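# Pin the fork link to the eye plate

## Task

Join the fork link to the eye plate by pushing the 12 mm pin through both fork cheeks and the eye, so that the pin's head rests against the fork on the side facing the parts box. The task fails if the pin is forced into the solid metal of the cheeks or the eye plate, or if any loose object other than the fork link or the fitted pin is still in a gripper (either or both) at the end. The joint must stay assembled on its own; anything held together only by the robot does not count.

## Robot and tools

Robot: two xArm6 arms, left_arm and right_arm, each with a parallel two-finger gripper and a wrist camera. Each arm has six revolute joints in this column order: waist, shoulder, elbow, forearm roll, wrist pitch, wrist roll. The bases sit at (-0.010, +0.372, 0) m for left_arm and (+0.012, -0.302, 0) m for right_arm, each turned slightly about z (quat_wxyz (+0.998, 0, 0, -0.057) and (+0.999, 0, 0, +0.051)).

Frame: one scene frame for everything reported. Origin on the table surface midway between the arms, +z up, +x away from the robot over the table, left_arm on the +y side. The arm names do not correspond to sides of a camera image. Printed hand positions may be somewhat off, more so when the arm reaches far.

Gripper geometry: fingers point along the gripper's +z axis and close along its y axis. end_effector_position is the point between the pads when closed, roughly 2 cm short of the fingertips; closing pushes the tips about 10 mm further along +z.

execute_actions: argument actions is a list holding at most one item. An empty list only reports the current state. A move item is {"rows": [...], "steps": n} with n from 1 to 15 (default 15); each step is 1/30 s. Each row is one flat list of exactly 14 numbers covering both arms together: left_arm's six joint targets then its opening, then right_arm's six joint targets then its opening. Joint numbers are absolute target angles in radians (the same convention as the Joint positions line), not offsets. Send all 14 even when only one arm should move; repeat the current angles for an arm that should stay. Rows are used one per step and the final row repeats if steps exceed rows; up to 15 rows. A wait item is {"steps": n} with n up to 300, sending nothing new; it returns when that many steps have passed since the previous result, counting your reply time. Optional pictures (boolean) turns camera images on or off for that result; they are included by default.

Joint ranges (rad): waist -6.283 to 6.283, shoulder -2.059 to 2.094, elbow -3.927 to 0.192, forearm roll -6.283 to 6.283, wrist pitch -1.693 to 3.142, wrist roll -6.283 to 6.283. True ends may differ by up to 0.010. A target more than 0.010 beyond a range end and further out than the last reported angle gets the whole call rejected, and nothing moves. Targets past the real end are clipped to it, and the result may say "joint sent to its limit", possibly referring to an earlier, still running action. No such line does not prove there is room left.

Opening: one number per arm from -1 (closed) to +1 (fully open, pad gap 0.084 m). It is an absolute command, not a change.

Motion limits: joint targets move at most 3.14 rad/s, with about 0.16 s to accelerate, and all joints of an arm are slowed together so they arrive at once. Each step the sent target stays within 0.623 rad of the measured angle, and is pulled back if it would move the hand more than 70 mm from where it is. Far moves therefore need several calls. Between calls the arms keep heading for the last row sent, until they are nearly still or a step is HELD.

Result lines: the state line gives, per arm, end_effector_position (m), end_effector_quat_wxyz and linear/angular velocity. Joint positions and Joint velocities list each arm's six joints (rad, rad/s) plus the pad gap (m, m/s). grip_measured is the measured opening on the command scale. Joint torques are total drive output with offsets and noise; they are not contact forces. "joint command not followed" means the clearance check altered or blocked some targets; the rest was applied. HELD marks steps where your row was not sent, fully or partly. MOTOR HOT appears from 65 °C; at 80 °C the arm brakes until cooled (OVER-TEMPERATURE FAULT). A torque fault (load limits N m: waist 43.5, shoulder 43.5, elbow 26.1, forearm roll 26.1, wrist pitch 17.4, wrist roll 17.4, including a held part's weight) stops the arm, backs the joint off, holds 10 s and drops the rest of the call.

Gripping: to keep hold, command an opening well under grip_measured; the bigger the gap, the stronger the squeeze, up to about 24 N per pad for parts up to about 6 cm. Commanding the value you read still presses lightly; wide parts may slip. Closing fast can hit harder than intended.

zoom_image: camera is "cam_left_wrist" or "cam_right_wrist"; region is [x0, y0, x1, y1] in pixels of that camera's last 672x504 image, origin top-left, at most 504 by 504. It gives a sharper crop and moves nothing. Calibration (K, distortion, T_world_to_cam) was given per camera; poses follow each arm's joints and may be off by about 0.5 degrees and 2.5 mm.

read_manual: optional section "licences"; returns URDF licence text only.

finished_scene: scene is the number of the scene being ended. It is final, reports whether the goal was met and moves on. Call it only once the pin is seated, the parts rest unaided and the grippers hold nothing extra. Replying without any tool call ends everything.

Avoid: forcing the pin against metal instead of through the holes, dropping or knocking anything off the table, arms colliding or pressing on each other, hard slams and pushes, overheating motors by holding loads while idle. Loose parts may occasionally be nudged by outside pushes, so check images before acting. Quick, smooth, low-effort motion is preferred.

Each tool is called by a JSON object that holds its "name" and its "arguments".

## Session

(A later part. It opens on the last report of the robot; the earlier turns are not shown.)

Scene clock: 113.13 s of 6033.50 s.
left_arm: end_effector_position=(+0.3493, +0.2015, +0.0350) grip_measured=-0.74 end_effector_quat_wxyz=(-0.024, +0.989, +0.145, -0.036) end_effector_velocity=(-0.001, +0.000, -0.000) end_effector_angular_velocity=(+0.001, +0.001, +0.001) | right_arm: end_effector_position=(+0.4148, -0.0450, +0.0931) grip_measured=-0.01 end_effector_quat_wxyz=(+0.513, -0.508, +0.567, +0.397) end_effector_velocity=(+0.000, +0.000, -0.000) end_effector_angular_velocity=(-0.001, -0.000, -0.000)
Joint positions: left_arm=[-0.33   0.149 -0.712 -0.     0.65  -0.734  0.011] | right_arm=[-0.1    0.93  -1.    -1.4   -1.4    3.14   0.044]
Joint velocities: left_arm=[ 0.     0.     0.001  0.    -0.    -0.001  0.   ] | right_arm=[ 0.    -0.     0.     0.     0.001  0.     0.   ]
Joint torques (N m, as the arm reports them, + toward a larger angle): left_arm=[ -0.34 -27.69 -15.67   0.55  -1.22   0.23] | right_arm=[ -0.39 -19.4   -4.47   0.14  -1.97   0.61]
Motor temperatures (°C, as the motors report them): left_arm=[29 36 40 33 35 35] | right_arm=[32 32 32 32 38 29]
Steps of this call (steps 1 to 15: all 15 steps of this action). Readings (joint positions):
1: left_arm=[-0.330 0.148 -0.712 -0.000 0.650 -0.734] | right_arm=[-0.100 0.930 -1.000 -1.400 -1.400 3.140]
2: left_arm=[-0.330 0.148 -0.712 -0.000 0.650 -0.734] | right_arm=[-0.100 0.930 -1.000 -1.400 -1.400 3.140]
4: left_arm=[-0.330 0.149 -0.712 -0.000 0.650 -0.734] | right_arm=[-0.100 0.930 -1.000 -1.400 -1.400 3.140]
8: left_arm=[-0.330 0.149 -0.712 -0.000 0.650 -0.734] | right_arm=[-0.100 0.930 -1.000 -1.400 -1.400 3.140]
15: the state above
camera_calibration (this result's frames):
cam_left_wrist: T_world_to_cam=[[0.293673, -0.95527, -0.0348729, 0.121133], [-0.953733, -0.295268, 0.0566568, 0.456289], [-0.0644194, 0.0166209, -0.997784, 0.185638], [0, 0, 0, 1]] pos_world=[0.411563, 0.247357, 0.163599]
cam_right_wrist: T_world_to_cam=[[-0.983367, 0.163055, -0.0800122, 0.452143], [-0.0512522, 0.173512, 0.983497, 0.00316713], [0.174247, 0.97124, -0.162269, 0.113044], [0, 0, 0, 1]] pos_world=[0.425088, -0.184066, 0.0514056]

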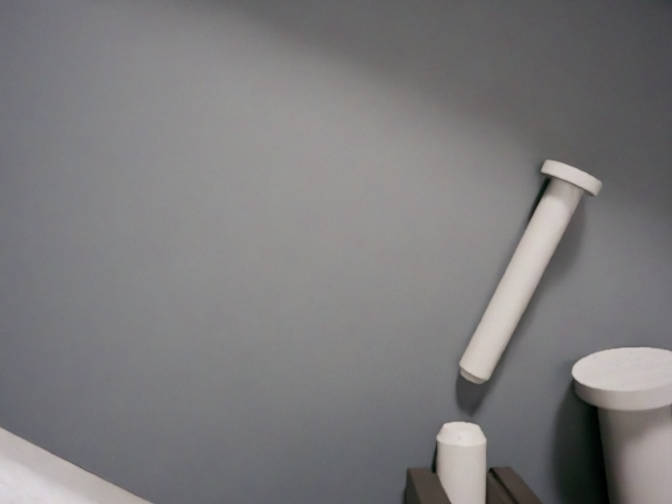

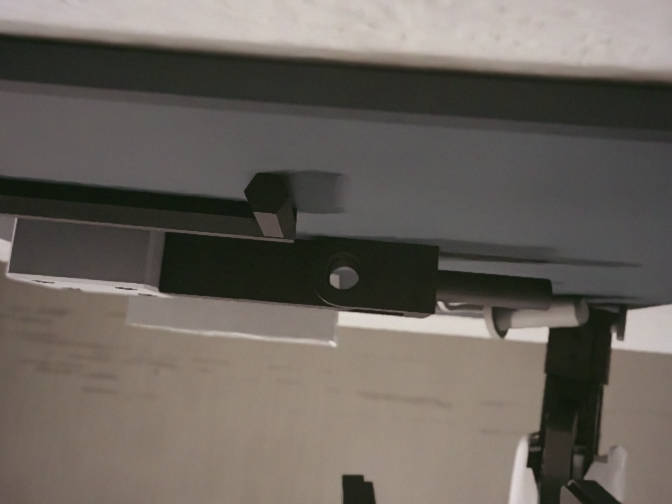

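{"name": "execute_actions", "arguments": {"actions": [{"rows":[[-0.330,0.0,-0.78,0,0.78,-0.734,-1,-0.1,0.93,-1.0,-1.4,-1.4,3.14,0]]}], "pictures": false}}

{"name": "execute_actions", "arguments": {"actions": [{"rows":[[-0.330,0.0,-0.78,0,0.78,1.209,-1,-0.1,0.93,-1.0,-1.4,-1.4,3.14,0]]}], "pictures": false}}

{"name": "execute_actions", "arguments": {"actions": [{"steps":20}], "pictures": false}}

{"name": "execute_actions", "arguments": {"actions": [{"rows":[[-0.395,0.43,-1.275,0,0.845,1.209,-1,-0.1,0.93,-1.0,-1.4,-1.4,3.14,0]]}], "pictures": false}}

{"name": "execute_actions", "arguments": {"actions": [{"steps":25}], "pictures": false}}

{"name": "execute_actions", "arguments": {"actions": [{"rows":[[-0.395,0.5087,-1.2584,0,0.7497,1.209,-1,-0.1,0.93,-1.0,-1.4,-1.4,3.14,0]]}], "pictures": false}}

{"name": "execute_actions", "arguments": {"actions": [{"steps":20}]}}

{"name": "zoom_image", "arguments": {"camera": "cam_right_wrist", "region": [285,225,405,325]}}

Scene clock: 127.17 s of 6033.50 s.
left_arm: end_effector_position=(+0.3735, +0.1900, +0.1086) grip_measured=-0.74 end_effector_quat_wxyz=(-0.001, +0.989, +0.145, -0.002) end_effector_velocity=(+0.006, -0.003, +0.014) end_effector_angular_velocity=(-0.010, -0.019, +0.001) | right_arm: end_effector_position=(+0.4148, -0.0450, +0.0931) grip_measured=-0.01 end_effector_quat_wxyz=(+0.513, -0.508, +0.567, +0.397) end_effector_velocity=(+0.000, -0.000, -0.000) end_effector_angular_velocity=(+0.001, +0.000, -0.001)
Joint positions: left_arm=[-0.33   0.003 -0.777  0.     0.778 -0.734  0.011] | right_arm=[-0.1    0.93  -1.    -1.4   -1.4    3.14   0.044]
Joint velocities: left_arm=[-0.    -0.021 -0.018 -0.001  0.018 -0.     0.   ] | right_arm=[-0.001  0.001 -0.     0.    -0.001 -0.    -0.   ]
Joint torques (N m, as the arm reports them, + toward a larger angle): left_arm=[  0.15 -27.27 -18.66   0.45  -1.37   0.28] | right_arm=[ -0.45 -19.02  -4.44   0.05  -2.     0.65]
Motor temperatures (°C, as the motors report them): left_arm=[29 36 39 33 35 35] | right_arm=[32 32 32 32 38 29]
Steps of this call (steps 1 to 15: the robot went on to your last target; steps 16 to 90: nothing new was sent; then 10.53 s passed at rest; steps 91 to 105: all 15 steps of this action). Readings (joint positions):
91: left_arm=[-0.330 0.149 -0.712 0.000 0.650 -0.734] | right_arm=[-0.100 0.930 -1.000 -1.400 -1.400 3.140]
92: left_arm=[-0.330 0.145 -0.713 0.000 0.655 -0.734] | right_arm=[-0.100 0.930 -1.000 -1.400 -1.400 3.140]
94: left_arm=[-0.330 0.111 -0.725 0.000 0.691 -0.734] | right_arm=[-0.100 0.930 -1.000 -1.400 -1.400 3.140]
98: left_arm=[-0.330 0.020 -0.776 -0.000 0.755 -0.734] | right_arm=[-0.100 0.930 -1.000 -1.400 -1.400 3.140]
105: the state above

Scene clock: 127.67 s of 6033.50 s.
left_arm: end_effector_position=(+0.3747, +0.1894, +0.1110) grip_measured=-0.74 end_effector_quat_wxyz=(-0.000, +0.943, -0.333, -0.000) end_effector_velocity=(+0.000, -0.000, +0.000) end_effector_angular_velocity=(-0.001, -0.001, -2.786) | right_arm: end_effector_position=(+0.4148, -0.0450, +0.0931) grip_measured=-0.01 end_effector_quat_wxyz=(+0.513, -0.508, +0.567, +0.397) end_effector_velocity=(-0.000, +0.000, +0.000) end_effector_angular_velocity=(+0.000, -0.000, +0.000)
Joint positions: left_arm=[-0.33   0.    -0.78   0.     0.78   0.236  0.011] | right_arm=[-0.1    0.93  -1.    -1.4   -1.4    3.14   0.044]
Joint velocities: left_arm=[-0.    -0.    -0.001  0.    -0.     2.786  0.   ] | right_arm=[ 0. -0. -0.  0. -0.  0. -0.]
Joint torques (N m, as the arm reports them, + toward a larger angle): left_arm=[ -0.47 -27.08 -18.82   0.36  -1.34   0.29] | right_arm=[ -0.18 -19.23  -4.51   0.15  -1.88   0.49]
Motor temperatures (°C, as the motors report them): left_arm=[29 36 39 33 35 35] | right_arm=[32 32 32 32 38 29]
Steps of this call (steps 1 to 15: all 15 steps of this action). Readings (joint positions):
1: left_arm=[-0.330 0.003 -0.778 0.000 0.779 -0.734] | right_arm=[-0.100 0.930 -1.000 -1.400 -1.400 3.140]
2: left_arm=[-0.330 0.002 -0.778 0.000 0.779 -0.728] | right_arm=[-0.100 0.930 -1.000 -1.400 -1.400 3.140]
4: left_arm=[-0.330 0.001 -0.779 -0.000 0.780 -0.683] | right_arm=[-0.100 0.930 -1.000 -1.400 -1.400 3.140]
8: left_arm=[-0.330 0.001 -0.780 0.000 0.780 -0.414] | right_arm=[-0.100 0.930 -1.000 -1.400 -1.400 3.140]
15: the state above

Scene clock: 128.33 s of 6033.50 s.
left_arm: end_effector_position=(+0.3748, +0.1894, +0.1110) grip_measured=-0.74 end_effector_quat_wxyz=(+0.000, +0.679, -0.734, +0.000) end_effector_velocity=(-0.000, +0.000, -0.000) end_effector_angular_velocity=(+0.000, +0.000, -0.039) | right_arm: end_effector_position=(+0.4148, -0.0450, +0.0931) grip_measured=-0.01 end_effector_quat_wxyz=(+0.513, -0.508, +0.567, +0.397) end_effector_velocity=(+0.000, -0.000, +0.000) end_effector_angular_velocity=(-0.001, -0.001, -0.001)
Joint positions: left_arm=[-0.33   0.    -0.78  -0.     0.78   1.205  0.011] | right_arm=[-0.1    0.93  -1.    -1.4   -1.4    3.14   0.044]
Joint velocities: left_arm=[-0.     0.     0.     0.    -0.     0.039 -0.   ] | right_arm=[-0.001 -0.001  0.    -0.     0.001  0.     0.   ]
Joint torques (N m, as the arm reports them, + toward a larger angle): left_arm=[ -0.07 -27.25 -18.88   0.15  -1.25   0.28] | right_arm=[  0.05 -19.38  -4.65   0.07  -1.98   0.55]
Motor temperatures (°C, as the motors report them): left_arm=[29 36 39 33 35 35] | right_arm=[32 32 32 32 38 29]
Steps of this call (steps 1 to 20: the robot went on to your last target). Readings (joint positions):
1: left_arm=[-0.330 0.000 -0.780 0.000 0.780 0.330] | right_arm=[-0.100 0.930 -1.000 -1.400 -1.400 3.140]
2: left_arm=[-0.330 0.000 -0.780 0.000 0.780 0.423] | right_arm=[-0.100 0.930 -1.000 -1.400 -1.400 3.140]
4: left_arm=[-0.330 0.000 -0.780 0.000 0.780 0.610] | right_arm=[-0.100 0.930 -1.000 -1.400 -1.400 3.140]
8: left_arm=[-0.330 0.000 -0.780 0.000 0.780 0.965] | right_arm=[-0.100 0.930 -1.000 -1.400 -1.400 3.140]
20: the state above

Scene clock: 128.83 s of 6033.50 s.
left_arm: end_effector_position=(+0.4657, +0.1090, +0.0833) grip_measured=-0.74 end_effector_quat_wxyz=(+0.001, +0.655, -0.756, -0.002) end_effector_velocity=(+0.050, -0.049, -0.027) end_effector_angular_velocity=(+0.002, +0.004, -0.034) | right_arm: end_effector_position=(+0.4148, -0.0450, +0.0931) grip_measured=-0.01 end_effector_quat_wxyz=(+0.513, -0.508, +0.567, +0.397) end_effector_velocity=(+0.000, -0.001, -0.000) end_effector_angular_velocity=(-0.000, +0.000, -0.001)
Joint positions: left_arm=[-0.392  0.408 -1.245 -0.     0.841  1.209  0.011] | right_arm=[-0.1    0.93  -1.    -1.4   -1.4    3.14   0.044]
Joint velocities: left_arm=[-0.034  0.251 -0.298 -0.001  0.051  0.001  0.   ] | right_arm=[-0.002  0.    -0.    -0.     0.     0.    -0.   ]
Joint torques (N m, as the arm reports them, + toward a larger angle): left_arm=[  0.84 -45.85 -18.89   0.38  -1.11   0.32] | right_arm=[ -0.1  -19.21  -4.48   0.08  -1.96   0.64]
Motor temperatures (°C, as the motors report them): left_arm=[29 36 39 33 35 35] | right_arm=[32 32 32 32 38 29]
Steps of this call (steps 1 to 15: all 15 steps of this action). Readings (joint positions):
1: left_arm=[-0.330 0.000 -0.780 -0.000 0.780 1.206] | right_arm=[-0.100 0.930 -1.000 -1.400 -1.400 3.140]
2: left_arm=[-0.330 0.004 -0.784 0.000 0.781 1.207] | right_arm=[-0.100 0.930 -1.000 -1.400 -1.400 3.140]
4: left_arm=[-0.336 0.040 -0.827 0.000 0.788 1.208] | right_arm=[-0.100 0.930 -1.000 -1.400 -1.400 3.140]
8: left_arm=[-0.360 0.201 -1.014 -0.000 0.810 1.208] | right_arm=[-0.100 0.930 -1.000 -1.400 -1.400 3.140]
15: the state above

Scene clock: 129.67 s of 6033.50 s.
left_arm: end_effector_position=(+0.4716, +0.1038, +0.0825) grip_measured=-0.74 end_effector_quat_wxyz=(-0.000, +0.653, -0.757, +0.000) end_effector_velocity=(-0.000, -0.000, -0.000) end_effector_angular_velocity=(-0.001, +0.000, -0.000) | right_arm: end_effector_position=(+0.4148, -0.0450, +0.0931) grip_measured=-0.01 end_effector_quat_wxyz=(+0.513, -0.508, +0.567, +0.397) end_effector_velocity=(-0.000, +0.000, +0.000) end_effector_angular_velocity=(+0.002, -0.000, +0.001)
Joint positions: left_arm=[-0.395  0.43  -1.275  0.     0.845  1.209  0.011] | right_arm=[-0.1    0.93  -1.    -1.4   -1.4    3.14   0.044]
Joint velocities: left_arm=[-0.     0.001 -0.    -0.001 -0.     0.    -0.   ] | right_arm=[ 0.001  0.     0.     0.    -0.002 -0.    -0.   ]
Joint torques (N m, as the arm reports them, + toward a larger angle): left_arm=[ -0.6  -39.68 -19.38   0.28  -1.27   0.58] | right_arm=[ -0.24 -19.61  -4.7    0.03  -1.88   0.61]
Motor temperatures (°C, as the motors report them): left_arm=[29 36 39 33 35 35] | right_arm=[32 32 31 32 38 29]
Steps of this call (steps 1 to 25: the robot went on to your last target). Readings (joint positions):
1: left_arm=[-0.393 0.414 -1.253 -0.000 0.842 1.209] | right_arm=[-0.100 0.930 -1.000 -1.400 -1.400 3.140]
2: left_arm=[-0.393 0.419 -1.259 0.000 0.843 1.209] | right_arm=[-0.100 0.930 -1.000 -1.400 -1.400 3.140]
4: left_arm=[-0.394 0.423 -1.267 0.000 0.844 1.209] | right_arm=[-0.100 0.930 -1.000 -1.400 -1.400 3.140]
8: left_arm=[-0.395 0.427 -1.273 0.000 0.845 1.209] | right_arm=[-0.100 0.930 -1.000 -1.400 -1.400 3.140]
25: the state above

Scene clock: 130.17 s of 6033.50 s.
left_arm: end_effector_position=(+0.4729, +0.1031, +0.0417) grip_measured=-0.74 end_effector_quat_wxyz=(-0.000, +0.653, -0.757, +0.001) end_effector_velocity=(-0.006, +0.003, -0.012) end_effector_angular_velocity=(+0.009, +0.017, +0.001) | right_arm: end_effector_position=(+0.4148, -0.0450, +0.0931) grip_measured=-0.01 end_effector_quat_wxyz=(+0.513, -0.508, +0.567, +0.397) end_effector_velocity=(-0.000, -0.000, -0.000) end_effector_angular_velocity=(-0.000, +0.001, -0.000)
Joint positions: left_arm=[-0.395  0.507 -1.26  -0.     0.751  1.209  0.011] | right_arm=[-0.1    0.93  -1.    -1.4   -1.4    3.14   0.044]
Joint velocities: left_arm=[ 0.     0.014  0.014 -0.001 -0.008 -0.     0.   ] | right_arm=[-0.001  0.001  0.    -0.     0.     0.    -0.   ]
Joint torques (N m, as the arm reports them, + toward a larger angle): left_arm=[ -0.24 -39.69 -18.07   0.42  -1.27   0.23] | right_arm=[ -0.14 -19.31  -4.55   0.23  -1.93   0.49]
Motor temperatures (°C, as the motors report them): left_arm=[29 36 39 33 35 35] | right_arm=[32 32 31 32 38 29]
Steps of this call (steps 1 to 15: all 15 steps of this action). Readings (joint positions):
1: left_arm=[-0.395 0.430 -1.275 -0.000 0.845 1.209] | right_arm=[-0.100 0.930 -1.000 -1.400 -1.400 3.140]
2: left_arm=[-0.395 0.433 -1.275 -0.000 0.839 1.209] | right_arm=[-0.100 0.930 -1.000 -1.400 -1.400 3.140]
4: left_arm=[-0.395 0.457 -1.273 -0.000 0.804 1.209] | right_arm=[-0.100 0.930 -1.000 -1.400 -1.400 3.140]
8: left_arm=[-0.395 0.504 -1.255 0.000 0.764 1.209] | right_arm=[-0.100 0.930 -1.000 -1.400 -1.400 3.140]
15: the state above

Scene clock: 130.83 s of 6033.50 s.
left_arm: end_effector_position=(+0.4721, +0.1035, +0.0401) grip_measured=-0.74 end_effector_quat_wxyz=(-0.000, +0.653, -0.757, +0.000) end_effector_velocity=(-0.001, +0.000, -0.000) end_effector_angular_velocity=(+0.000, +0.001, +0.001) | right_arm: end_effector_position=(+0.4148, -0.0450, +0.0931) grip_measured=-0.01 end_effector_quat_wxyz=(+0.513, -0.508, +0.567, +0.397) end_effector_velocity=(+0.000, -0.000, +0.000) end_effector_angular_velocity=(-0.001, -0.001, -0.000)
Joint positions: left_arm=[-0.395  0.509 -1.258 -0.     0.75   1.209  0.011] | right_arm=[-0.1    0.93  -1.    -1.4   -1.4    3.14   0.044]
Joint velocities: left_arm=[ 0.    -0.     0.001 -0.001  0.     0.    -0.   ] | right_arm=[-0.    -0.001 -0.     0.     0.001 -0.     0.   ]
Joint torques (N m, as the arm reports them, + toward a larger angle): left_arm=[ -0.62 -40.43 -18.34   0.47  -1.27   0.21] | right_arm=[ -0.09 -19.48  -4.57   0.1   -2.06   0.6 ]
Motor temperatures (°C, as the motors report them): left_arm=[29 36 40 33 35 35] | right_arm=[32 32 31 32 38 29]
Steps of this call (steps 1 to 15: the robot went on to your last target; steps 16 to 20: nothing new was sent). Readings (joint positions):
1: left_arm=[-0.395 0.507 -1.259 -0.000 0.750 1.209] | right_arm=[-0.100 0.930 -1.000 -1.400 -1.400 3.140]
2: left_arm=[-0.395 0.508 -1.259 -0.000 0.750 1.209] | right_arm=[-0.100 0.930 -1.000 -1.400 -1.400 3.140]
4: left_arm=[-0.395 0.508 -1.259 -0.000 0.750 1.209] | right_arm=[-0.100 0.930 -1.000 -1.400 -1.400 3.140]
8: left_arm=[-0.395 0.508 -1.259 -0.000 0.750 1.209] | right_arm=[-0.100 0.930 -1.000 -1.400 -1.400 3.140]
20: the state above
All arms were judged still, so your last target was given up. Only a new action makes them travel on or press farther. Fingers that are still opening or closing keep moving.
camera_calibration (this result's frames):
cam_left_wrist: T_world_to_cam=[[-0.990129, 0.13811, 0.0238948, 0.482182], [0.137969, 0.990409, -0.00743014, -0.10174], [-0.0246918, -0.00406005, -0.999687, 0.183705], [0, 0, 0, 1]] pos_world=[0.495995, 0.0349162, 0.17137]
cam_right_wrist: T_world_to_cam=[[-0.983367, 0.163055, -0.080012, 0.452143], [-0.0512521, 0.173512, 0.983497, 0.00316702], [0.174247, 0.97124, -0.162269, 0.113044], [0, 0, 0, 1]] pos_world=[0.425088, -0.184066, 0.0514056]

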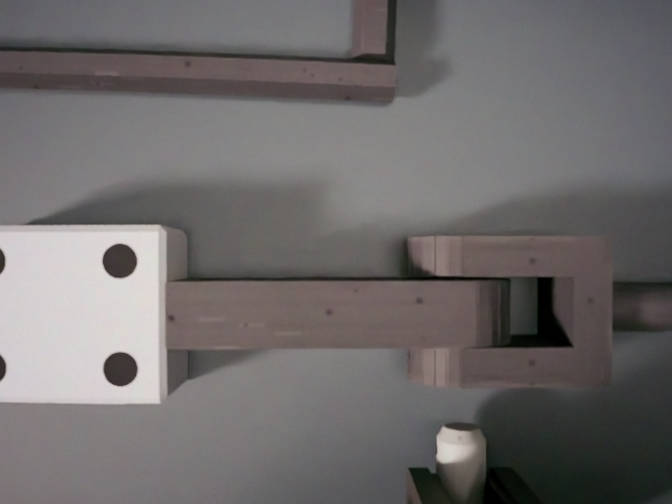

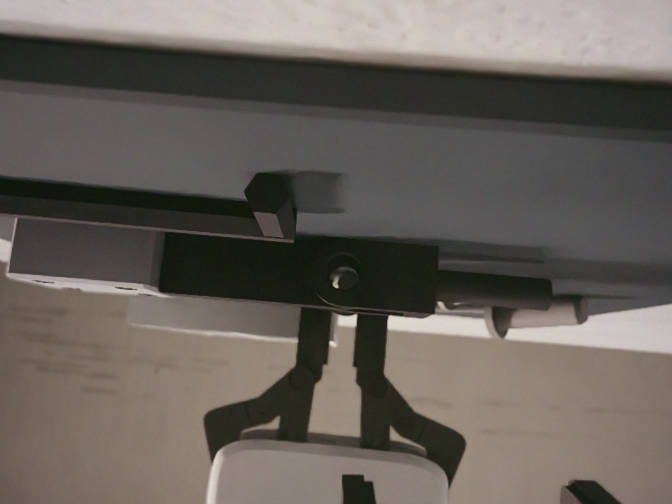

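Region (285, 225, 405, 325) of cam_right_wrist's 672x504 image, scaled by 4.200, with more detail than that image has.

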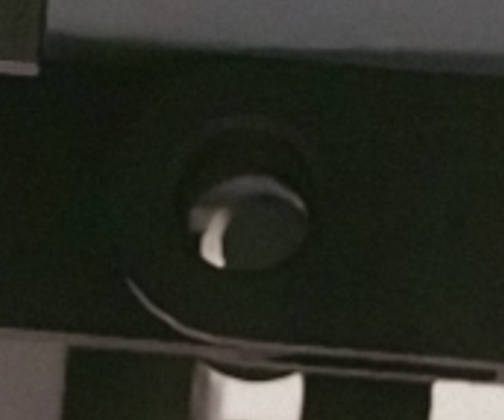

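{"name": "execute_actions", "arguments": {"actions": [{"rows":[[-0.4081,0.5182,-1.2755,0,0.7573,1.196,-1,-0.1,0.93,-1.0,-1.4,-1.4,3.14,0]]}], "pictures": false}}

{"name": "execute_actions", "arguments": {"actions": [{"steps":10}]}}

{"name": "zoom_image", "arguments": {"camera": "cam_right_wrist", "region": [285,225,405,325]}}

Scene clock: 137.17 s of 6033.50 s.
left_arm: end_effector_position=(+0.4717, +0.0956, +0.0405) grip_measured=-0.74 end_effector_quat_wxyz=(+0.000, +0.653, -0.757, -0.000) end_effector_velocity=(+0.000, -0.001, +0.000) end_effector_angular_velocity=(-0.000, -0.001, -0.000) | right_arm: end_effector_position=(+0.4148, -0.0450, +0.0931) grip_measured=-0.01 end_effector_quat_wxyz=(+0.513, -0.508, +0.567, +0.397) end_effector_velocity=(+0.000, -0.001, +0.001) end_effector_angular_velocity=(+0.002, -0.001, -0.001)
Joint positions: left_arm=[-0.408  0.518 -1.275  0.     0.757  1.196  0.011] | right_arm=[-0.1    0.93  -1.    -1.4   -1.4    3.14   0.044]
Joint velocities: left_arm=[-0.001  0.001 -0.003  0.     0.001 -0.001  0.   ] | right_arm=[-0.001 -0.001 -0.     0.    -0.002  0.001  0.   ]
Joint torques (N m, as the arm reports them, + toward a larger angle): left_arm=[ -0.3  -40.74 -18.3    0.19  -1.41   0.34] | right_arm=[ -0.05 -19.59  -4.43   0.13  -1.91   0.61]
Motor temperatures (°C, as the motors report them): left_arm=[29 36 40 33 35 35] | right_arm=[32 32 31 32 38 29]
Steps of this call (steps 1 to 90: nothing new was sent; then 2.83 s passed at rest; steps 91 to 105: all 15 steps of this action). Readings (joint positions):
91: left_arm=[-0.395 0.509 -1.259 0.000 0.750 1.209] | right_arm=[-0.100 0.930 -1.000 -1.400 -1.400 3.140]
92: left_arm=[-0.397 0.510 -1.261 0.000 0.751 1.206] | right_arm=[-0.100 0.930 -1.000 -1.400 -1.400 3.140]
94: left_arm=[-0.403 0.514 -1.269 -0.000 0.754 1.201] | right_arm=[-0.100 0.930 -1.000 -1.400 -1.400 3.140]
98: left_arm=[-0.407 0.517 -1.274 -0.000 0.757 1.197] | right_arm=[-0.100 0.930 -1.000 -1.400 -1.400 3.140]
105: the state above

Scene clock: 137.50 s of 6033.50 s.
left_arm: end_effector_position=(+0.4717, +0.0955, +0.0405) grip_measured=-0.74 end_effector_quat_wxyz=(+0.000, +0.653, -0.757, -0.000) end_effector_velocity=(-0.000, +0.000, -0.000) end_effector_angular_velocity=(+0.000, +0.001, +0.001) | right_arm: end_effector_position=(+0.4148, -0.0450, +0.0931) grip_measured=-0.01 end_effector_quat_wxyz=(+0.513, -0.508, +0.567, +0.397) end_effector_velocity=(+0.000, -0.000, +0.000) end_effector_angular_velocity=(+0.000, -0.000, -0.000)
Joint positions: left_arm=[-0.408  0.518 -1.275  0.     0.757  1.196  0.011] | right_arm=[-0.1    0.93  -1.    -1.4   -1.4    3.14   0.044]
Joint velocities: left_arm=[-0.     0.     0.     0.    -0.    -0.001 -0.   ] | right_arm=[-0. -0.  0.  0. -0. -0.  0.]
Joint torques (N m, as the arm reports them, + toward a larger angle): left_arm=[ -0.44 -40.4  -18.23   0.41  -1.22   0.24] | right_arm=[ -0.1  -19.34  -4.67   0.15  -1.96   0.56]
Motor temperatures (°C, as the motors report them): left_arm=[29 37 40 33 35 35] | right_arm=[32 32 31 32 38 29]
Steps of this call (steps 1 to 10: the robot went on to your last target). Readings (joint positions):
1: left_arm=[-0.408 0.518 -1.275 0.000 0.757 1.196] | right_arm=[-0.100 0.930 -1.000 -1.400 -1.400 3.140]
2: left_arm=[-0.408 0.518 -1.275 0.000 0.757 1.196] | right_arm=[-0.100 0.930 -1.000 -1.400 -1.400 3.140]
4: left_arm=[-0.408 0.518 -1.275 0.000 0.757 1.196] | right_arm=[-0.100 0.930 -1.000 -1.400 -1.400 3.140]
8: left_arm=[-0.408 0.518 -1.275 0.000 0.757 1.196] | right_arm=[-0.100 0.930 -1.000 -1.400 -1.400 3.140]
10: the state above
camera_calibration (this result's frames):
cam_left_wrist: T_world_to_cam=[[-0.990117, 0.13819, 0.0239306, 0.482832], [0.13805, 0.990398, -0.00741609, -0.0937289], [-0.0247257, -0.00403918, -0.999686, 0.184098], [0, 0, 0, 1]] pos_world=[0.495551, 0.02685, 0.171791]
cam_right_wrist: T_world_to_cam=[[-0.983367, 0.163055, -0.0800121, 0.452143], [-0.0512522, 0.173512, 0.983497, 0.00316703], [0.174247, 0.97124, -0.162269, 0.113044], [0, 0, 0, 1]] pos_world=[0.425088, -0.184066, 0.0514056]

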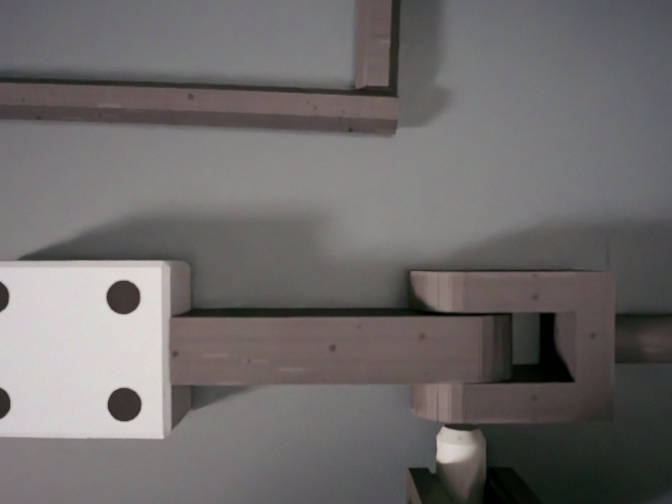

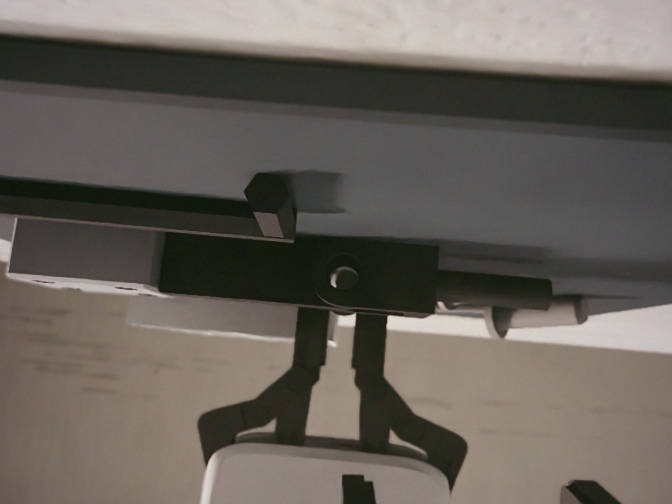

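Region (285, 225, 405, 325) of cam_right_wrist's 672x504 image, scaled by 4.200, with more detail than that image has.

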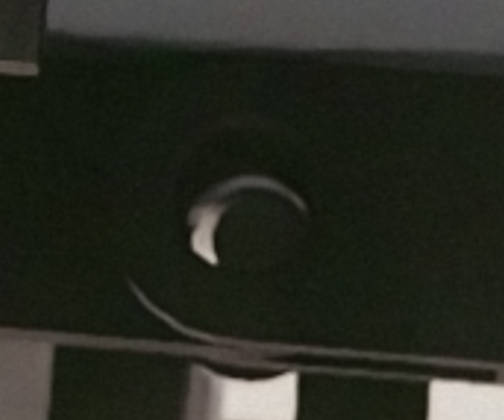

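{"name": "execute_actions", "arguments": {"actions": [{"rows":[[-0.4149,0.5235,-1.2823,0,0.7588,1.189,-1,-0.1,0.93,-1.0,-1.4,-1.4,3.14,0]]}], "pictures": false}}

{"name": "execute_actions", "arguments": {"actions": [{"rows":[[-0.420,0.5269,-1.2878,0,0.7609,1.184,-1,-0.1,0.93,-1.0,-1.4,-1.4,3.14,0]]}], "pictures": false}}

Scene clock: 142.30 s of 6033.50 s.
left_arm: end_effector_position=(+0.4711, +0.0915, +0.0400) grip_measured=-0.74 end_effector_quat_wxyz=(-0.000, +0.653, -0.757, +0.000) end_effector_velocity=(-0.001, -0.000, -0.001) end_effector_angular_velocity=(+0.001, +0.002, +0.000) | right_arm: end_effector_position=(+0.4148, -0.0450, +0.0931) grip_measured=-0.01 end_effector_quat_wxyz=(+0.513, -0.508, +0.567, +0.397) end_effector_velocity=(-0.000, +0.000, +0.000) end_effector_angular_velocity=(+0.001, -0.001, +0.001)
Joint positions: left_arm=[-0.415  0.523 -1.282  0.     0.759  1.189  0.011] | right_arm=[-0.1    0.93  -1.    -1.4   -1.4    3.14   0.044]
Joint velocities: left_arm=[-0.001  0.001  0.001 -0.     0.    -0.001 -0.   ] | right_arm=[ 0.001 -0.    -0.    -0.    -0.001 -0.    -0.   ]
Joint torques (N m, as the arm reports them, + toward a larger angle): left_arm=[ -0.27 -40.45 -18.32   0.19  -1.29   0.33] | right_arm=[ -0.25 -19.3   -4.51   0.12  -1.92   0.57]
Motor temperatures (°C, as the motors report them): left_arm=[29 37 40 33 35 35] | right_arm=[32 32 31 32 38 29]
Steps of this call (steps 1 to 15: the robot went on to your last target; steps 16 to 90: nothing new was sent; then 1.30 s passed at rest; steps 91 to 105: all 15 steps of this action). Readings (joint positions):
91: left_arm=[-0.408 0.518 -1.276 0.000 0.757 1.196] | right_arm=[-0.100 0.930 -1.000 -1.400 -1.400 3.140]
92: left_arm=[-0.409 0.519 -1.277 0.000 0.758 1.194] | right_arm=[-0.100 0.930 -1.000 -1.400 -1.400 3.140]
94: left_arm=[-0.412 0.521 -1.280 -0.000 0.758 1.192] | right_arm=[-0.100 0.930 -1.000 -1.400 -1.400 3.140]
98: left_arm=[-0.414 0.523 -1.282 -0.000 0.759 1.190] | right_arm=[-0.100 0.930 -1.000 -1.400 -1.400 3.140]
105: the state above

Scene clock: 142.80 s of 6033.50 s.
left_arm: end_effector_position=(+0.4708, +0.0885, +0.0401) grip_measured=-0.74 end_effector_quat_wxyz=(-0.000, +0.653, -0.757, +0.000) end_effector_velocity=(-0.000, -0.001, +0.000) end_effector_angular_velocity=(-0.001, +0.000, +0.001) | right_arm: end_effector_position=(+0.4148, -0.0450, +0.0931) grip_measured=-0.01 end_effector_quat_wxyz=(+0.513, -0.508, +0.567, +0.397) end_effector_velocity=(-0.000, +0.000, -0.000) end_effector_angular_velocity=(+0.000, +0.001, +0.001)
Joint positions: left_arm=[-0.42   0.527 -1.288  0.     0.761  1.184  0.011] | right_arm=[-0.1    0.93  -1.    -1.4   -1.4    3.14   0.044]
Joint velocities: left_arm=[-0.001  0.    -0.001 -0.001  0.    -0.001  0.   ] | right_arm=[ 0.001  0.001  0.    -0.     0.     0.001  0.   ]
Joint torques (N m, as the arm reports them, + toward a larger angle): left_arm=[ -1.15 -40.04 -18.11  -0.08  -1.25   0.26] | right_arm=[ -0.11 -19.22  -4.52   0.18  -1.95   0.62]
Motor temperatures (°C, as the motors report them): left_arm=[29 37 40 33 35 35] | right_arm=[32 32 31 32 38 29]
Steps of this call (steps 1 to 15: all 15 steps of this action). Readings (joint positions):
1: left_arm=[-0.415 0.524 -1.282 0.000 0.759 1.189] | right_arm=[-0.100 0.930 -1.000 -1.400 -1.400 3.140]
2: left_arm=[-0.416 0.524 -1.283 0.000 0.759 1.188] | right_arm=[-0.100 0.930 -1.000 -1.400 -1.400 3.140]
4: left_arm=[-0.418 0.526 -1.286 -0.000 0.760 1.186] | right_arm=[-0.100 0.930 -1.000 -1.400 -1.400 3.140]
8: left_arm=[-0.419 0.526 -1.288 0.000 0.761 1.184] | right_arm=[-0.100 0.930 -1.000 -1.400 -1.400 3.140]
15: the state above

{"name": "execute_actions", "arguments": {"actions": [{"rows":[[-0.426,0.5304,-1.2943,0,0.7639,1.178,-1,-0.1,0.93,-1.0,-1.4,-1.4,3.14,0]]}], "pictures": false}}

{"name": "execute_actions", "arguments": {"actions": [{"rows":[[-0.426,0.5304,-1.2943,0,0.7639,1.178,-0.3,-0.1,0.93,-1.0,-1.4,-1.4,3.14,0]],"steps":10}], "pictures": false}}

{"name": "execute_actions", "arguments": {"actions": [{"rows":[[-0.3605,0.4925,-1.229,0,0.7365,1.243,-0.3,-0.1,0.93,-1.0,-1.4,-1.4,3.14,0]]}], "pictures": false}}

{"name": "execute_actions", "arguments": {"actions": [{"steps":8}], "pictures": false}}

{"name": "execute_actions", "arguments": {"actions": [{"rows":[[-0.3605,0.4925,-1.229,0,0.7365,1.243,-0.9,-0.1,0.93,-1.0,-1.4,-1.4,3.14,0]]}]}}

{"name": "execute_actions", "arguments": {"actions": [{"rows":[[-0.3656,0.4955,-1.234,0,0.7385,1.238,-0.9,-0.1,0.93,-1.0,-1.4,-1.4,3.14,0]]}], "pictures": false}}

{"name": "execute_actions", "arguments": {"actions": [{"rows":[[-0.369,0.4966,-1.2375,0,0.7409,1.235,-0.9,-0.1,0.93,-1.0,-1.4,-1.4,3.14,0]]}]}}

Scene clock: 154.87 s of 6033.50 s.
left_arm: end_effector_position=(+0.4702, +0.0844, +0.0404) grip_measured=-0.74 end_effector_quat_wxyz=(-0.000, +0.653, -0.757, +0.001) end_effector_velocity=(+0.000, +0.000, +0.000) end_effector_angular_velocity=(+0.000, +0.001, -0.000) | right_arm: end_effector_position=(+0.4148, -0.0450, +0.0931) grip_measured=-0.01 end_effector_quat_wxyz=(+0.513, -0.508, +0.567, +0.397) end_effector_velocity=(-0.000, -0.000, -0.001) end_effector_angular_velocity=(-0.001, +0.002, -0.000)
Joint positions: left_arm=[-0.426  0.53  -1.295 -0.     0.763  1.178  0.011] | right_arm=[-0.1    0.93  -1.    -1.4   -1.4    3.14   0.044]
Joint velocities: left_arm=[ 0.     0.    -0.     0.     0.001  0.001  0.   ] | right_arm=[-0.     0.001  0.     0.     0.001  0.     0.   ]
Joint torques (N m, as the arm reports them, + toward a larger angle): left_arm=[ -1.3  -37.92 -15.34   0.32  -0.63   0.26] | right_arm=[ -0.1  -19.55  -4.65   0.08  -1.93   0.64]
Motor temperatures (°C, as the motors report them): left_arm=[29 37 40 33 35 35] | right_arm=[32 32 31 32 38 29]
Steps of this call (steps 1 to 15: the robot went on to your last target; steps 16 to 90: nothing new was sent; then 8.57 s passed at rest; steps 91 to 105: all 15 steps of this action). Readings (joint positions):
91: left_arm=[-0.420 0.527 -1.288 0.000 0.761 1.184] | right_arm=[-0.100 0.930 -1.000 -1.400 -1.400 3.140]
92: left_arm=[-0.421 0.528 -1.289 0.000 0.762 1.183] | right_arm=[-0.100 0.930 -1.000 -1.400 -1.400 3.140]
94: left_arm=[-0.423 0.528 -1.292 0.001 0.763 1.180] | right_arm=[-0.100 0.930 -1.000 -1.400 -1.400 3.140]
98: left_arm=[-0.427 0.530 -1.294 -0.000 0.763 1.179] | right_arm=[-0.100 0.930 -1.000 -1.400 -1.400 3.140]
105: the state above

Scene clock: 155.20 s of 6033.50 s.
left_arm: end_effector_position=(+0.4697, +0.0849, +0.0398) grip_measured=-0.32 end_effector_quat_wxyz=(+0.000, +0.653, -0.757, -0.001) end_effector_velocity=(+0.005, -0.002, +0.005) end_effector_angular_velocity=(-0.007, -0.013, +0.003) | right_arm: end_effector_position=(+0.4148, -0.0450, +0.0931) grip_measured=-0.01 end_effector_quat_wxyz=(+0.513, -0.508, +0.567, +0.397) end_effector_velocity=(+0.000, -0.000, +0.000) end_effector_angular_velocity=(-0.000, -0.001, -0.000)
Joint positions: left_arm=[-0.426  0.531 -1.294 -0.     0.764  1.178  0.03 ] | right_arm=[-0.1    0.93  -1.    -1.4   -1.4    3.14   0.044]
Joint velocities: left_arm=[ 0.001 -0.004 -0.007  0.    -0.003 -0.002  0.   ] | right_arm=[-0.    -0.001 -0.    -0.     0.     0.     0.   ]
Joint torques (N m, as the arm reports them, + toward a larger angle): left_arm=[ -0.42 -40.84 -17.89   0.3   -1.15   0.25] | right_arm=[ -0.23 -19.4   -4.59   0.16  -1.96   0.59]
Motor temperatures (°C, as the motors report them): left_arm=[29 37 40 33 35 35] | right_arm=[32 32 31 32 38 29]
Steps of this call (steps 1 to 10: all 10 steps of this action). Readings (joint positions):
1: left_arm=[-0.426 0.530 -1.295 -0.000 0.763 1.178] | right_arm=[-0.100 0.930 -1.000 -1.400 -1.400 3.140]
2: left_arm=[-0.427 0.530 -1.294 -0.000 0.764 1.178] | right_arm=[-0.100 0.930 -1.000 -1.400 -1.400 3.140]
4: left_arm=[-0.427 0.532 -1.292 -0.000 0.765 1.178] | right_arm=[-0.100 0.930 -1.000 -1.400 -1.400 3.140]
8: left_arm=[-0.426 0.531 -1.293 -0.000 0.765 1.178] | right_arm=[-0.100 0.930 -1.000 -1.400 -1.400 3.140]
10: the state above

Scene clock: 155.70 s of 6033.50 s.
left_arm: end_effector_position=(+0.4754, +0.1226, +0.0392) grip_measured=-0.32 end_effector_quat_wxyz=(-0.000, +0.653, -0.757, +0.000) end_effector_velocity=(+0.001, +0.004, -0.000) end_effector_angular_velocity=(+0.000, -0.000, -0.001) | right_arm: end_effector_position=(+0.4148, -0.0450, +0.0931) grip_measured=-0.01 end_effector_quat_wxyz=(+0.513, -0.508, +0.567, +0.397) end_effector_velocity=(-0.001, +0.000, -0.001) end_effector_angular_velocity=(+0.000, +0.003, +0.001)
Joint positions: left_arm=[-0.362  0.493 -1.23  -0.     0.737  1.242  0.03 ] | right_arm=[-0.1    0.93  -1.    -1.4   -1.4    3.14   0.044]
Joint velocities: left_arm=[ 0.006 -0.003  0.006  0.    -0.003  0.007 -0.   ] | right_arm=[0.001 0.002 0.    0.    0.    0.    0.   ]
Joint torques (N m, as the arm reports them, + toward a larger angle): left_arm=[ -1.02 -38.98 -18.03   0.54  -1.34   0.43] | right_arm=[ -0.29 -19.54  -4.52   0.11  -1.95   0.55]
Motor temperatures (°C, as the motors report them): left_arm=[29 37 40 33 35 35] | right_arm=[32 32 31 32 38 29]
Steps of this call (steps 1 to 15: all 15 steps of this action). Readings (joint positions):
1: left_arm=[-0.426 0.530 -1.294 -0.000 0.764 1.178] | right_arm=[-0.100 0.930 -1.000 -1.400 -1.400 3.140]
2: left_arm=[-0.423 0.528 -1.290 -0.000 0.761 1.184] | right_arm=[-0.100 0.930 -1.000 -1.400 -1.400 3.140]
4: left_arm=[-0.397 0.513 -1.263 -0.000 0.751 1.209] | right_arm=[-0.100 0.930 -1.000 -1.400 -1.400 3.140]
8: left_arm=[-0.366 0.497 -1.236 0.000 0.740 1.235] | right_arm=[-0.100 0.930 -1.000 -1.400 -1.400 3.140]
15: the state above

Scene clock: 155.97 s of 6033.50 s.
left_arm: end_effector_position=(+0.4755, +0.1231, +0.0392) grip_measured=-0.32 end_effector_quat_wxyz=(+0.000, +0.653, -0.757, +0.000) end_effector_velocity=(-0.001, +0.001, -0.001) end_effector_angular_velocity=(+0.001, +0.002, +0.001) | right_arm: end_effector_position=(+0.4148, -0.0450, +0.0931) grip_measured=-0.01 end_effector_quat_wxyz=(+0.513, -0.508, +0.567, +0.397) end_effector_velocity=(-0.000, -0.000, -0.001) end_effector_angular_velocity=(-0.000, +0.002, -0.000)
Joint positions: left_arm=[-0.361  0.493 -1.229 -0.     0.737  1.243  0.03 ] | right_arm=[-0.1    0.93  -1.    -1.4   -1.4    3.14   0.044]
Joint velocities: left_arm=[ 0.001 -0.     0.003 -0.    -0.     0.    -0.   ] | right_arm=[-0.     0.001  0.    -0.     0.     0.     0.   ]
Joint torques (N m, as the arm reports them, + toward a larger angle): left_arm=[ -0.6  -39.37 -18.02   0.4   -1.38   0.37] | right_arm=[ -0.34 -19.41  -4.52   0.23  -2.08   0.54]
Motor temperatures (°C, as the motors report them): left_arm=[29 37 40 33 35 35] | right_arm=[32 32 31 32 38 29]
Steps of this call (steps 1 to 8: the robot went on to your last target). Readings (joint positions):
1: left_arm=[-0.361 0.493 -1.230 -0.000 0.737 1.243] | right_arm=[-0.100 0.930 -1.000 -1.400 -1.400 3.140]
2: left_arm=[-0.361 0.493 -1.229 -0.000 0.737 1.243] | right_arm=[-0.100 0.930 -1.000 -1.400 -1.400 3.140]
4: left_arm=[-0.361 0.493 -1.229 -0.000 0.737 1.243] | right_arm=[-0.100 0.930 -1.000 -1.400 -1.400 3.140]
8: the state above

Scene clock: 156.47 s of 6033.50 s.
left_arm: end_effector_position=(+0.4756, +0.1232, +0.0393) grip_measured=-0.92 end_effector_quat_wxyz=(-0.000, +0.654, -0.757, +0.000) end_effector_velocity=(-0.000, -0.000, -0.000) end_effector_angular_velocity=(+0.000, +0.001, -0.000) | right_arm: end_effector_position=(+0.4148, -0.0450, +0.0931) grip_measured=-0.01 end_effector_quat_wxyz=(+0.513, -0.508, +0.567, +0.397) end_effector_velocity=(-0.000, +0.000, -0.000) end_effector_angular_velocity=(+0.000, -0.000, +0.001)
Joint positions: left_arm=[-0.36   0.492 -1.229  0.     0.736  1.243  0.003] | right_arm=[-0.1    0.93  -1.    -1.4   -1.4    3.14   0.044]
Joint velocities: left_arm=[-0.  0.  0.  0.  0. -0.  0.] | right_arm=[ 0.001  0.     0.    -0.    -0.    -0.001 -0.   ]
Joint torques (N m, as the arm reports them, + toward a larger angle): left_arm=[ -1.97 -39.44 -17.6    0.01  -1.07   0.29] | right_arm=[ -0.14 -19.33  -4.6    0.12  -2.04   0.54]
Motor temperatures (°C, as the motors report them): left_arm=[29 37 40 33 35 35] | right_arm=[32 32 31 32 38 29]
Steps of this call (steps 1 to 15: all 15 steps of this action). Readings (joint positions):
1: left_arm=[-0.361 0.493 -1.229 -0.000 0.737 1.243] | right_arm=[-0.100 0.930 -1.000 -1.400 -1.400 3.140]
2: left_arm=[-0.361 0.493 -1.229 -0.000 0.737 1.243] | right_arm=[-0.100 0.930 -1.000 -1.400 -1.400 3.140]
4: left_arm=[-0.360 0.492 -1.229 0.000 0.736 1.243] | right_arm=[-0.100 0.930 -1.000 -1.400 -1.400 3.140]
8: left_arm=[-0.360 0.492 -1.229 0.000 0.736 1.243] | right_arm=[-0.100 0.930 -1.000 -1.400 -1.400 3.140]
15: the state above
camera_calibration (this result's frames):
cam_left_wrist: T_world_to_cam=[[-0.990226, 0.137437, 0.0237441, 0.483082], [0.137297, 0.990502, -0.0074262, -0.121459], [-0.0245393, -0.00409362, -0.99969, 0.183005], [0, 0, 0, 1]] pos_world=[0.499527, 0.0546609, 0.170576]
cam_right_wrist: T_world_to_cam=[[-0.983367, 0.163055, -0.0800121, 0.452143], [-0.0512522, 0.173512, 0.983497, 0.0031671], [0.174247, 0.97124, -0.162269, 0.113044], [0, 0, 0, 1]] pos_world=[0.425088, -0.184066, 0.0514056]

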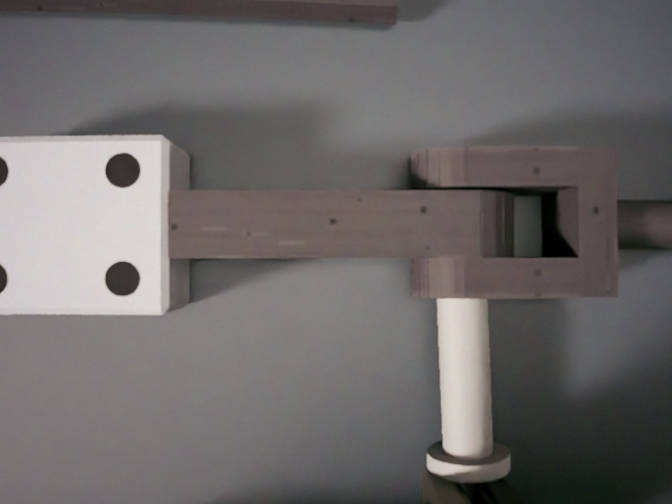

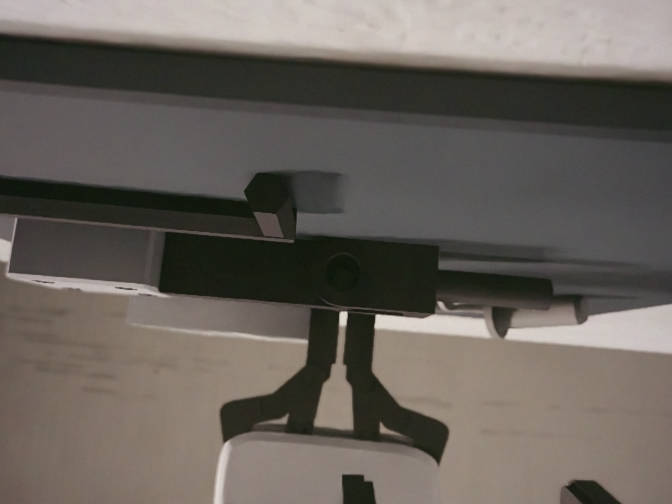

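Scene clock: 156.97 s of 6033.50 s.
left_arm: end_effector_position=(+0.4755, +0.1218, +0.0390) grip_measured=-0.92 end_effector_quat_wxyz=(-0.000, +0.654, -0.756, -0.001) end_effector_velocity=(+0.000, -0.002, +0.001) end_effector_angular_velocity=(-0.001, -0.002, -0.003) | right_arm: end_effector_position=(+0.4148, -0.0450, +0.0931) grip_measured=-0.01 end_effector_quat_wxyz=(+0.513, -0.508, +0.567, +0.397) end_effector_velocity=(+0.000, -0.000, +0.000) end_effector_angular_velocity=(+0.000, -0.000, -0.000)
Joint positions: left_arm=[-0.363  0.495 -1.233  0.001  0.739  1.238  0.003] | right_arm=[-0.1    0.93  -1.    -1.4   -1.4    3.14   0.044]
Joint velocities: left_arm=[-0.002  0.    -0.002  0.001 -0.    -0.    -0.   ] | right_arm=[-0.  0.  0.  0. -0. -0. -0.]
Joint torques (N m, as the arm reports them, + toward a larger angle): left_arm=[-14.14 -39.53 -19.31  -2.5   -1.96   0.47] | right_arm=[ -0.26 -19.58  -4.46   0.12  -1.93   0.48]
Motor temperatures (°C, as the motors report them): left_arm=[29 37 40 33 35 35] | right_arm=[32 32 31 32 38 29]
Steps of this call (steps 1 to 15: all 15 steps of this action). Readings (joint positions):
1: left_arm=[-0.360 0.493 -1.229 0.000 0.737 1.243] | right_arm=[-0.100 0.930 -1.000 -1.400 -1.400 3.140]
2: left_arm=[-0.361 0.493 -1.230 0.000 0.737 1.242] | right_arm=[-0.100 0.930 -1.000 -1.400 -1.400 3.140]
4: left_arm=[-0.362 0.494 -1.232 0.001 0.738 1.240] | right_arm=[-0.100 0.930 -1.000 -1.400 -1.400 3.140]
8: left_arm=[-0.362 0.495 -1.233 0.001 0.739 1.238] | right_arm=[-0.100 0.930 -1.000 -1.400 -1.400 3.140]
15: the state above

Scene clock: 157.47 s of 6033.50 s.
left_arm: end_effector_position=(+0.4760, +0.1174, +0.0406) grip_measured=-0.92 end_effector_quat_wxyz=(+0.000, +0.654, -0.757, +0.002) end_effector_velocity=(-0.011, -0.073, +0.020) end_effector_angular_velocity=(-0.054, -0.047, -0.092) | right_arm: end_effector_position=(+0.4148, -0.0450, +0.0931) grip_measured=-0.01 end_effector_quat_wxyz=(+0.513, -0.508, +0.567, +0.397) end_effector_velocity=(-0.001, +0.001, -0.000) end_effector_angular_velocity=(-0.001, +0.001, +0.002)
Joint positions: left_arm=[-0.369  0.497 -1.239 -0.002  0.739  1.235  0.003] | right_arm=[-0.1    0.93  -1.    -1.4   -1.4    3.14   0.044]
Joint velocities: left_arm=[-0.12  -0.008 -0.038 -0.038 -0.021 -0.    -0.003] | right_arm=[ 0.002  0.    -0.    -0.     0.001  0.     0.   ]
Joint torques (N m, as the arm reports them, + toward a larger angle): left_arm=[ -1.95 -38.97 -17.21   0.06  -1.31   0.36] | right_arm=[ -0.22 -19.45  -4.6    0.16  -1.88   0.57]
Motor temperatures (°C, as the motors report them): left_arm=[29 37 40 33 35 35] | right_arm=[32 32 31 32 38 29]
Steps of this call (steps 1 to 15: all 15 steps of this action). Readings (joint positions):
1: left_arm=[-0.363 0.495 -1.233 0.001 0.739 1.238] | right_arm=[-0.100 0.930 -1.000 -1.400 -1.400 3.140]
2: left_arm=[-0.363 0.496 -1.234 0.001 0.740 1.237] | right_arm=[-0.100 0.930 -1.000 -1.400 -1.400 3.140]
4: left_arm=[-0.364 0.496 -1.235 0.001 0.741 1.236] | right_arm=[-0.100 0.930 -1.000 -1.400 -1.400 3.140]
8: left_arm=[-0.364 0.497 -1.236 0.001 0.742 1.235] | right_arm=[-0.100 0.930 -1.000 -1.400 -1.400 3.140]
15: the state above
camera_calibration (this result's frames):
cam_left_wrist: T_world_to_cam=[[-0.990403, 0.136623, 0.0208796, 0.484547], [0.136436, 0.990597, -0.0101476, -0.11518], [-0.0220697, -0.0072015, -0.99973, 0.183482], [0, 0, 0, 1]] pos_world=[0.499661, 0.0492183, 0.172146]
cam_right_wrist: T_world_to_cam=[[-0.983367, 0.163055, -0.0800123, 0.452143], [-0.0512523, 0.173512, 0.983497, 0.00316713], [0.174247, 0.97124, -0.162269, 0.113044], [0, 0, 0, 1]] pos_world=[0.425088, -0.184066, 0.0514056]

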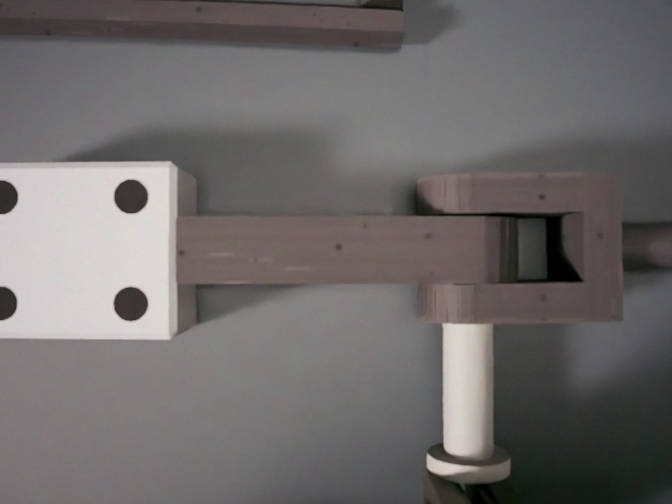

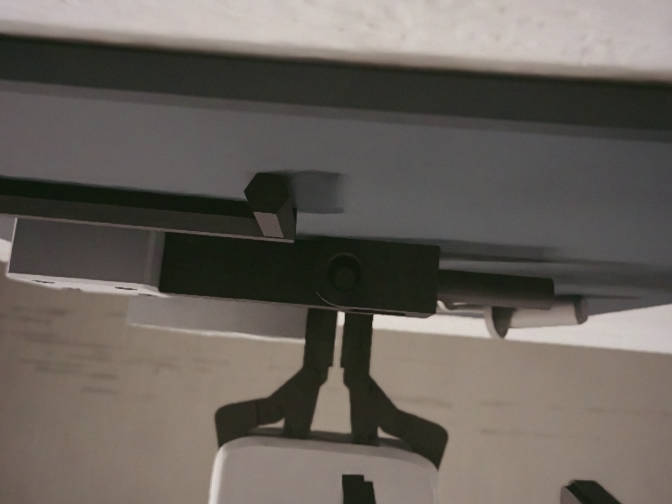

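It slipped through; continue in small steps.

{"name": "execute_actions", "arguments": {"actions": [{"rows":[[-0.376,0.4995,-1.244,0,0.7445,1.228,-0.9,-0.1,0.93,-1.0,-1.4,-1.4,3.14,0]]}], "pictures": false}}

{"name": "execute_actions", "arguments": {"actions": [{"rows":[[-0.3811,0.5026,-1.249,0,0.7464,1.223,-0.9,-0.1,0.93,-1.0,-1.4,-1.4,3.14,0]]}]}}

Scene clock: 160.97 s of 6033.50 s.
left_arm: end_effector_position=(+0.4744, +0.1142, +0.0402) grip_measured=-0.92 end_effector_quat_wxyz=(+0.000, +0.653, -0.757, -0.000) end_effector_velocity=(-0.001, -0.000, -0.000) end_effector_angular_velocity=(+0.001, +0.001, -0.000) | right_arm: end_effector_position=(+0.4148, -0.0450, +0.0931) grip_measured=-0.01 end_effector_quat_wxyz=(+0.513, -0.508, +0.567, +0.397) end_effector_velocity=(+0.000, -0.000, +0.000) end_effector_angular_velocity=(+0.001, +0.000, -0.001)
Joint positions: left_arm=[-0.376  0.499 -1.244  0.     0.744  1.228  0.003] | right_arm=[-0.1    0.93  -1.    -1.4   -1.4    3.14   0.044]
Joint velocities: left_arm=[-0.001  0.     0.001  0.     0.    -0.001 -0.   ] | right_arm=[-0.001  0.    -0.    -0.    -0.001  0.    -0.   ]
Joint torques (N m, as the arm reports them, + toward a larger angle): left_arm=[ -0.53 -39.68 -17.84   0.32  -1.39   0.22] | right_arm=[ -0.11 -19.22  -4.58   0.19  -1.93   0.51]
Motor temperatures (°C, as the motors report them): left_arm=[29 37 40 33 35 35] | right_arm=[32 32 31 32 38 29]
Steps of this call (steps 1 to 15: the robot went on to your last target; steps 16 to 90: nothing new was sent; steps 91 to 105: all 15 steps of this action). Readings (joint positions):
91: left_arm=[-0.369 0.497 -1.238 0.000 0.741 1.235] | right_arm=[-0.100 0.930 -1.000 -1.400 -1.400 3.140]
92: left_arm=[-0.370 0.497 -1.239 0.000 0.742 1.233] | right_arm=[-0.100 0.930 -1.000 -1.400 -1.400 3.140]
94: left_arm=[-0.373 0.498 -1.241 -0.000 0.743 1.231] | right_arm=[-0.100 0.930 -1.000 -1.400 -1.400 3.140]
98: left_arm=[-0.376 0.499 -1.243 -0.000 0.744 1.229] | right_arm=[-0.100 0.930 -1.000 -1.400 -1.400 3.140]
105: the state above

Scene clock: 161.47 s of 6033.50 s.
left_arm: end_effector_position=(+0.4741, +0.1113, +0.0403) grip_measured=-0.92 end_effector_quat_wxyz=(-0.000, +0.653, -0.757, +0.000) end_effector_velocity=(-0.001, -0.000, -0.001) end_effector_angular_velocity=(+0.001, +0.001, +0.002) | right_arm: end_effector_position=(+0.4148, -0.0450, +0.0931) grip_measured=-0.01 end_effector_quat_wxyz=(+0.513, -0.508, +0.567, +0.397) end_effector_velocity=(+0.000, -0.001, -0.001) end_effector_angular_velocity=(-0.002, +0.001, -0.002)
Joint positions: left_arm=[-0.381  0.503 -1.249  0.     0.746  1.223  0.003] | right_arm=[-0.1    0.93  -1.    -1.4   -1.4    3.14   0.044]
Joint velocities: left_arm=[-0.001  0.     0.001  0.     0.    -0.003 -0.   ] | right_arm=[-0.002  0.001 -0.    -0.     0.002  0.     0.   ]
Joint torques (N m, as the arm reports them, + toward a larger angle): left_arm=[ -0.67 -39.4  -18.04   0.47  -1.02   0.24] | right_arm=[  0.01 -19.56  -4.6    0.2   -2.     0.59]
Motor temperatures (°C, as the motors report them): left_arm=[29 37 40 33 35 35] | right_arm=[32 32 31 32 38 29]
Steps of this call (steps 1 to 15: all 15 steps of this action). Readings (joint positions):
1: left_arm=[-0.376 0.500 -1.244 0.000 0.745 1.228] | right_arm=[-0.100 0.930 -1.000 -1.400 -1.400 3.140]
2: left_arm=[-0.377 0.500 -1.245 0.000 0.745 1.227] | right_arm=[-0.100 0.930 -1.000 -1.400 -1.400 3.140]
4: left_arm=[-0.379 0.501 -1.247 0.000 0.746 1.225] | right_arm=[-0.100 0.930 -1.000 -1.400 -1.400 3.140]
8: left_arm=[-0.381 0.502 -1.249 0.000 0.746 1.223] | right_arm=[-0.100 0.930 -1.000 -1.400 -1.400 3.140]
15: the state above
camera_calibration (this result's frames):
cam_left_wrist: T_world_to_cam=[[-0.990126, 0.138133, 0.0238738, 0.483029], [0.137993, 0.990405, -0.00742552, -0.109686], [-0.0246705, -0.00405778, -0.999687, 0.183951], [0, 0, 0, 1]] pos_world=[0.497934, 0.042658, 0.171547]
cam_right_wrist: T_world_to_cam=[[-0.983367, 0.163055, -0.0800121, 0.452143], [-0.0512523, 0.173512, 0.983497, 0.00316704], [0.174247, 0.97124, -0.162269, 0.113044], [0, 0, 0, 1]] pos_world=[0.425088, -0.184066, 0.0514056]

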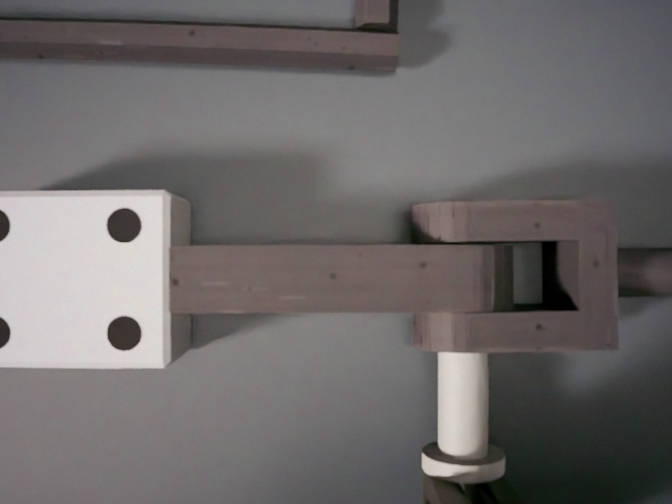

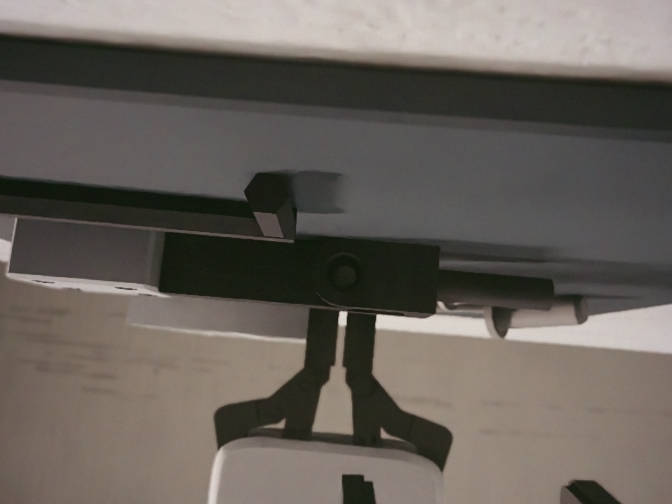

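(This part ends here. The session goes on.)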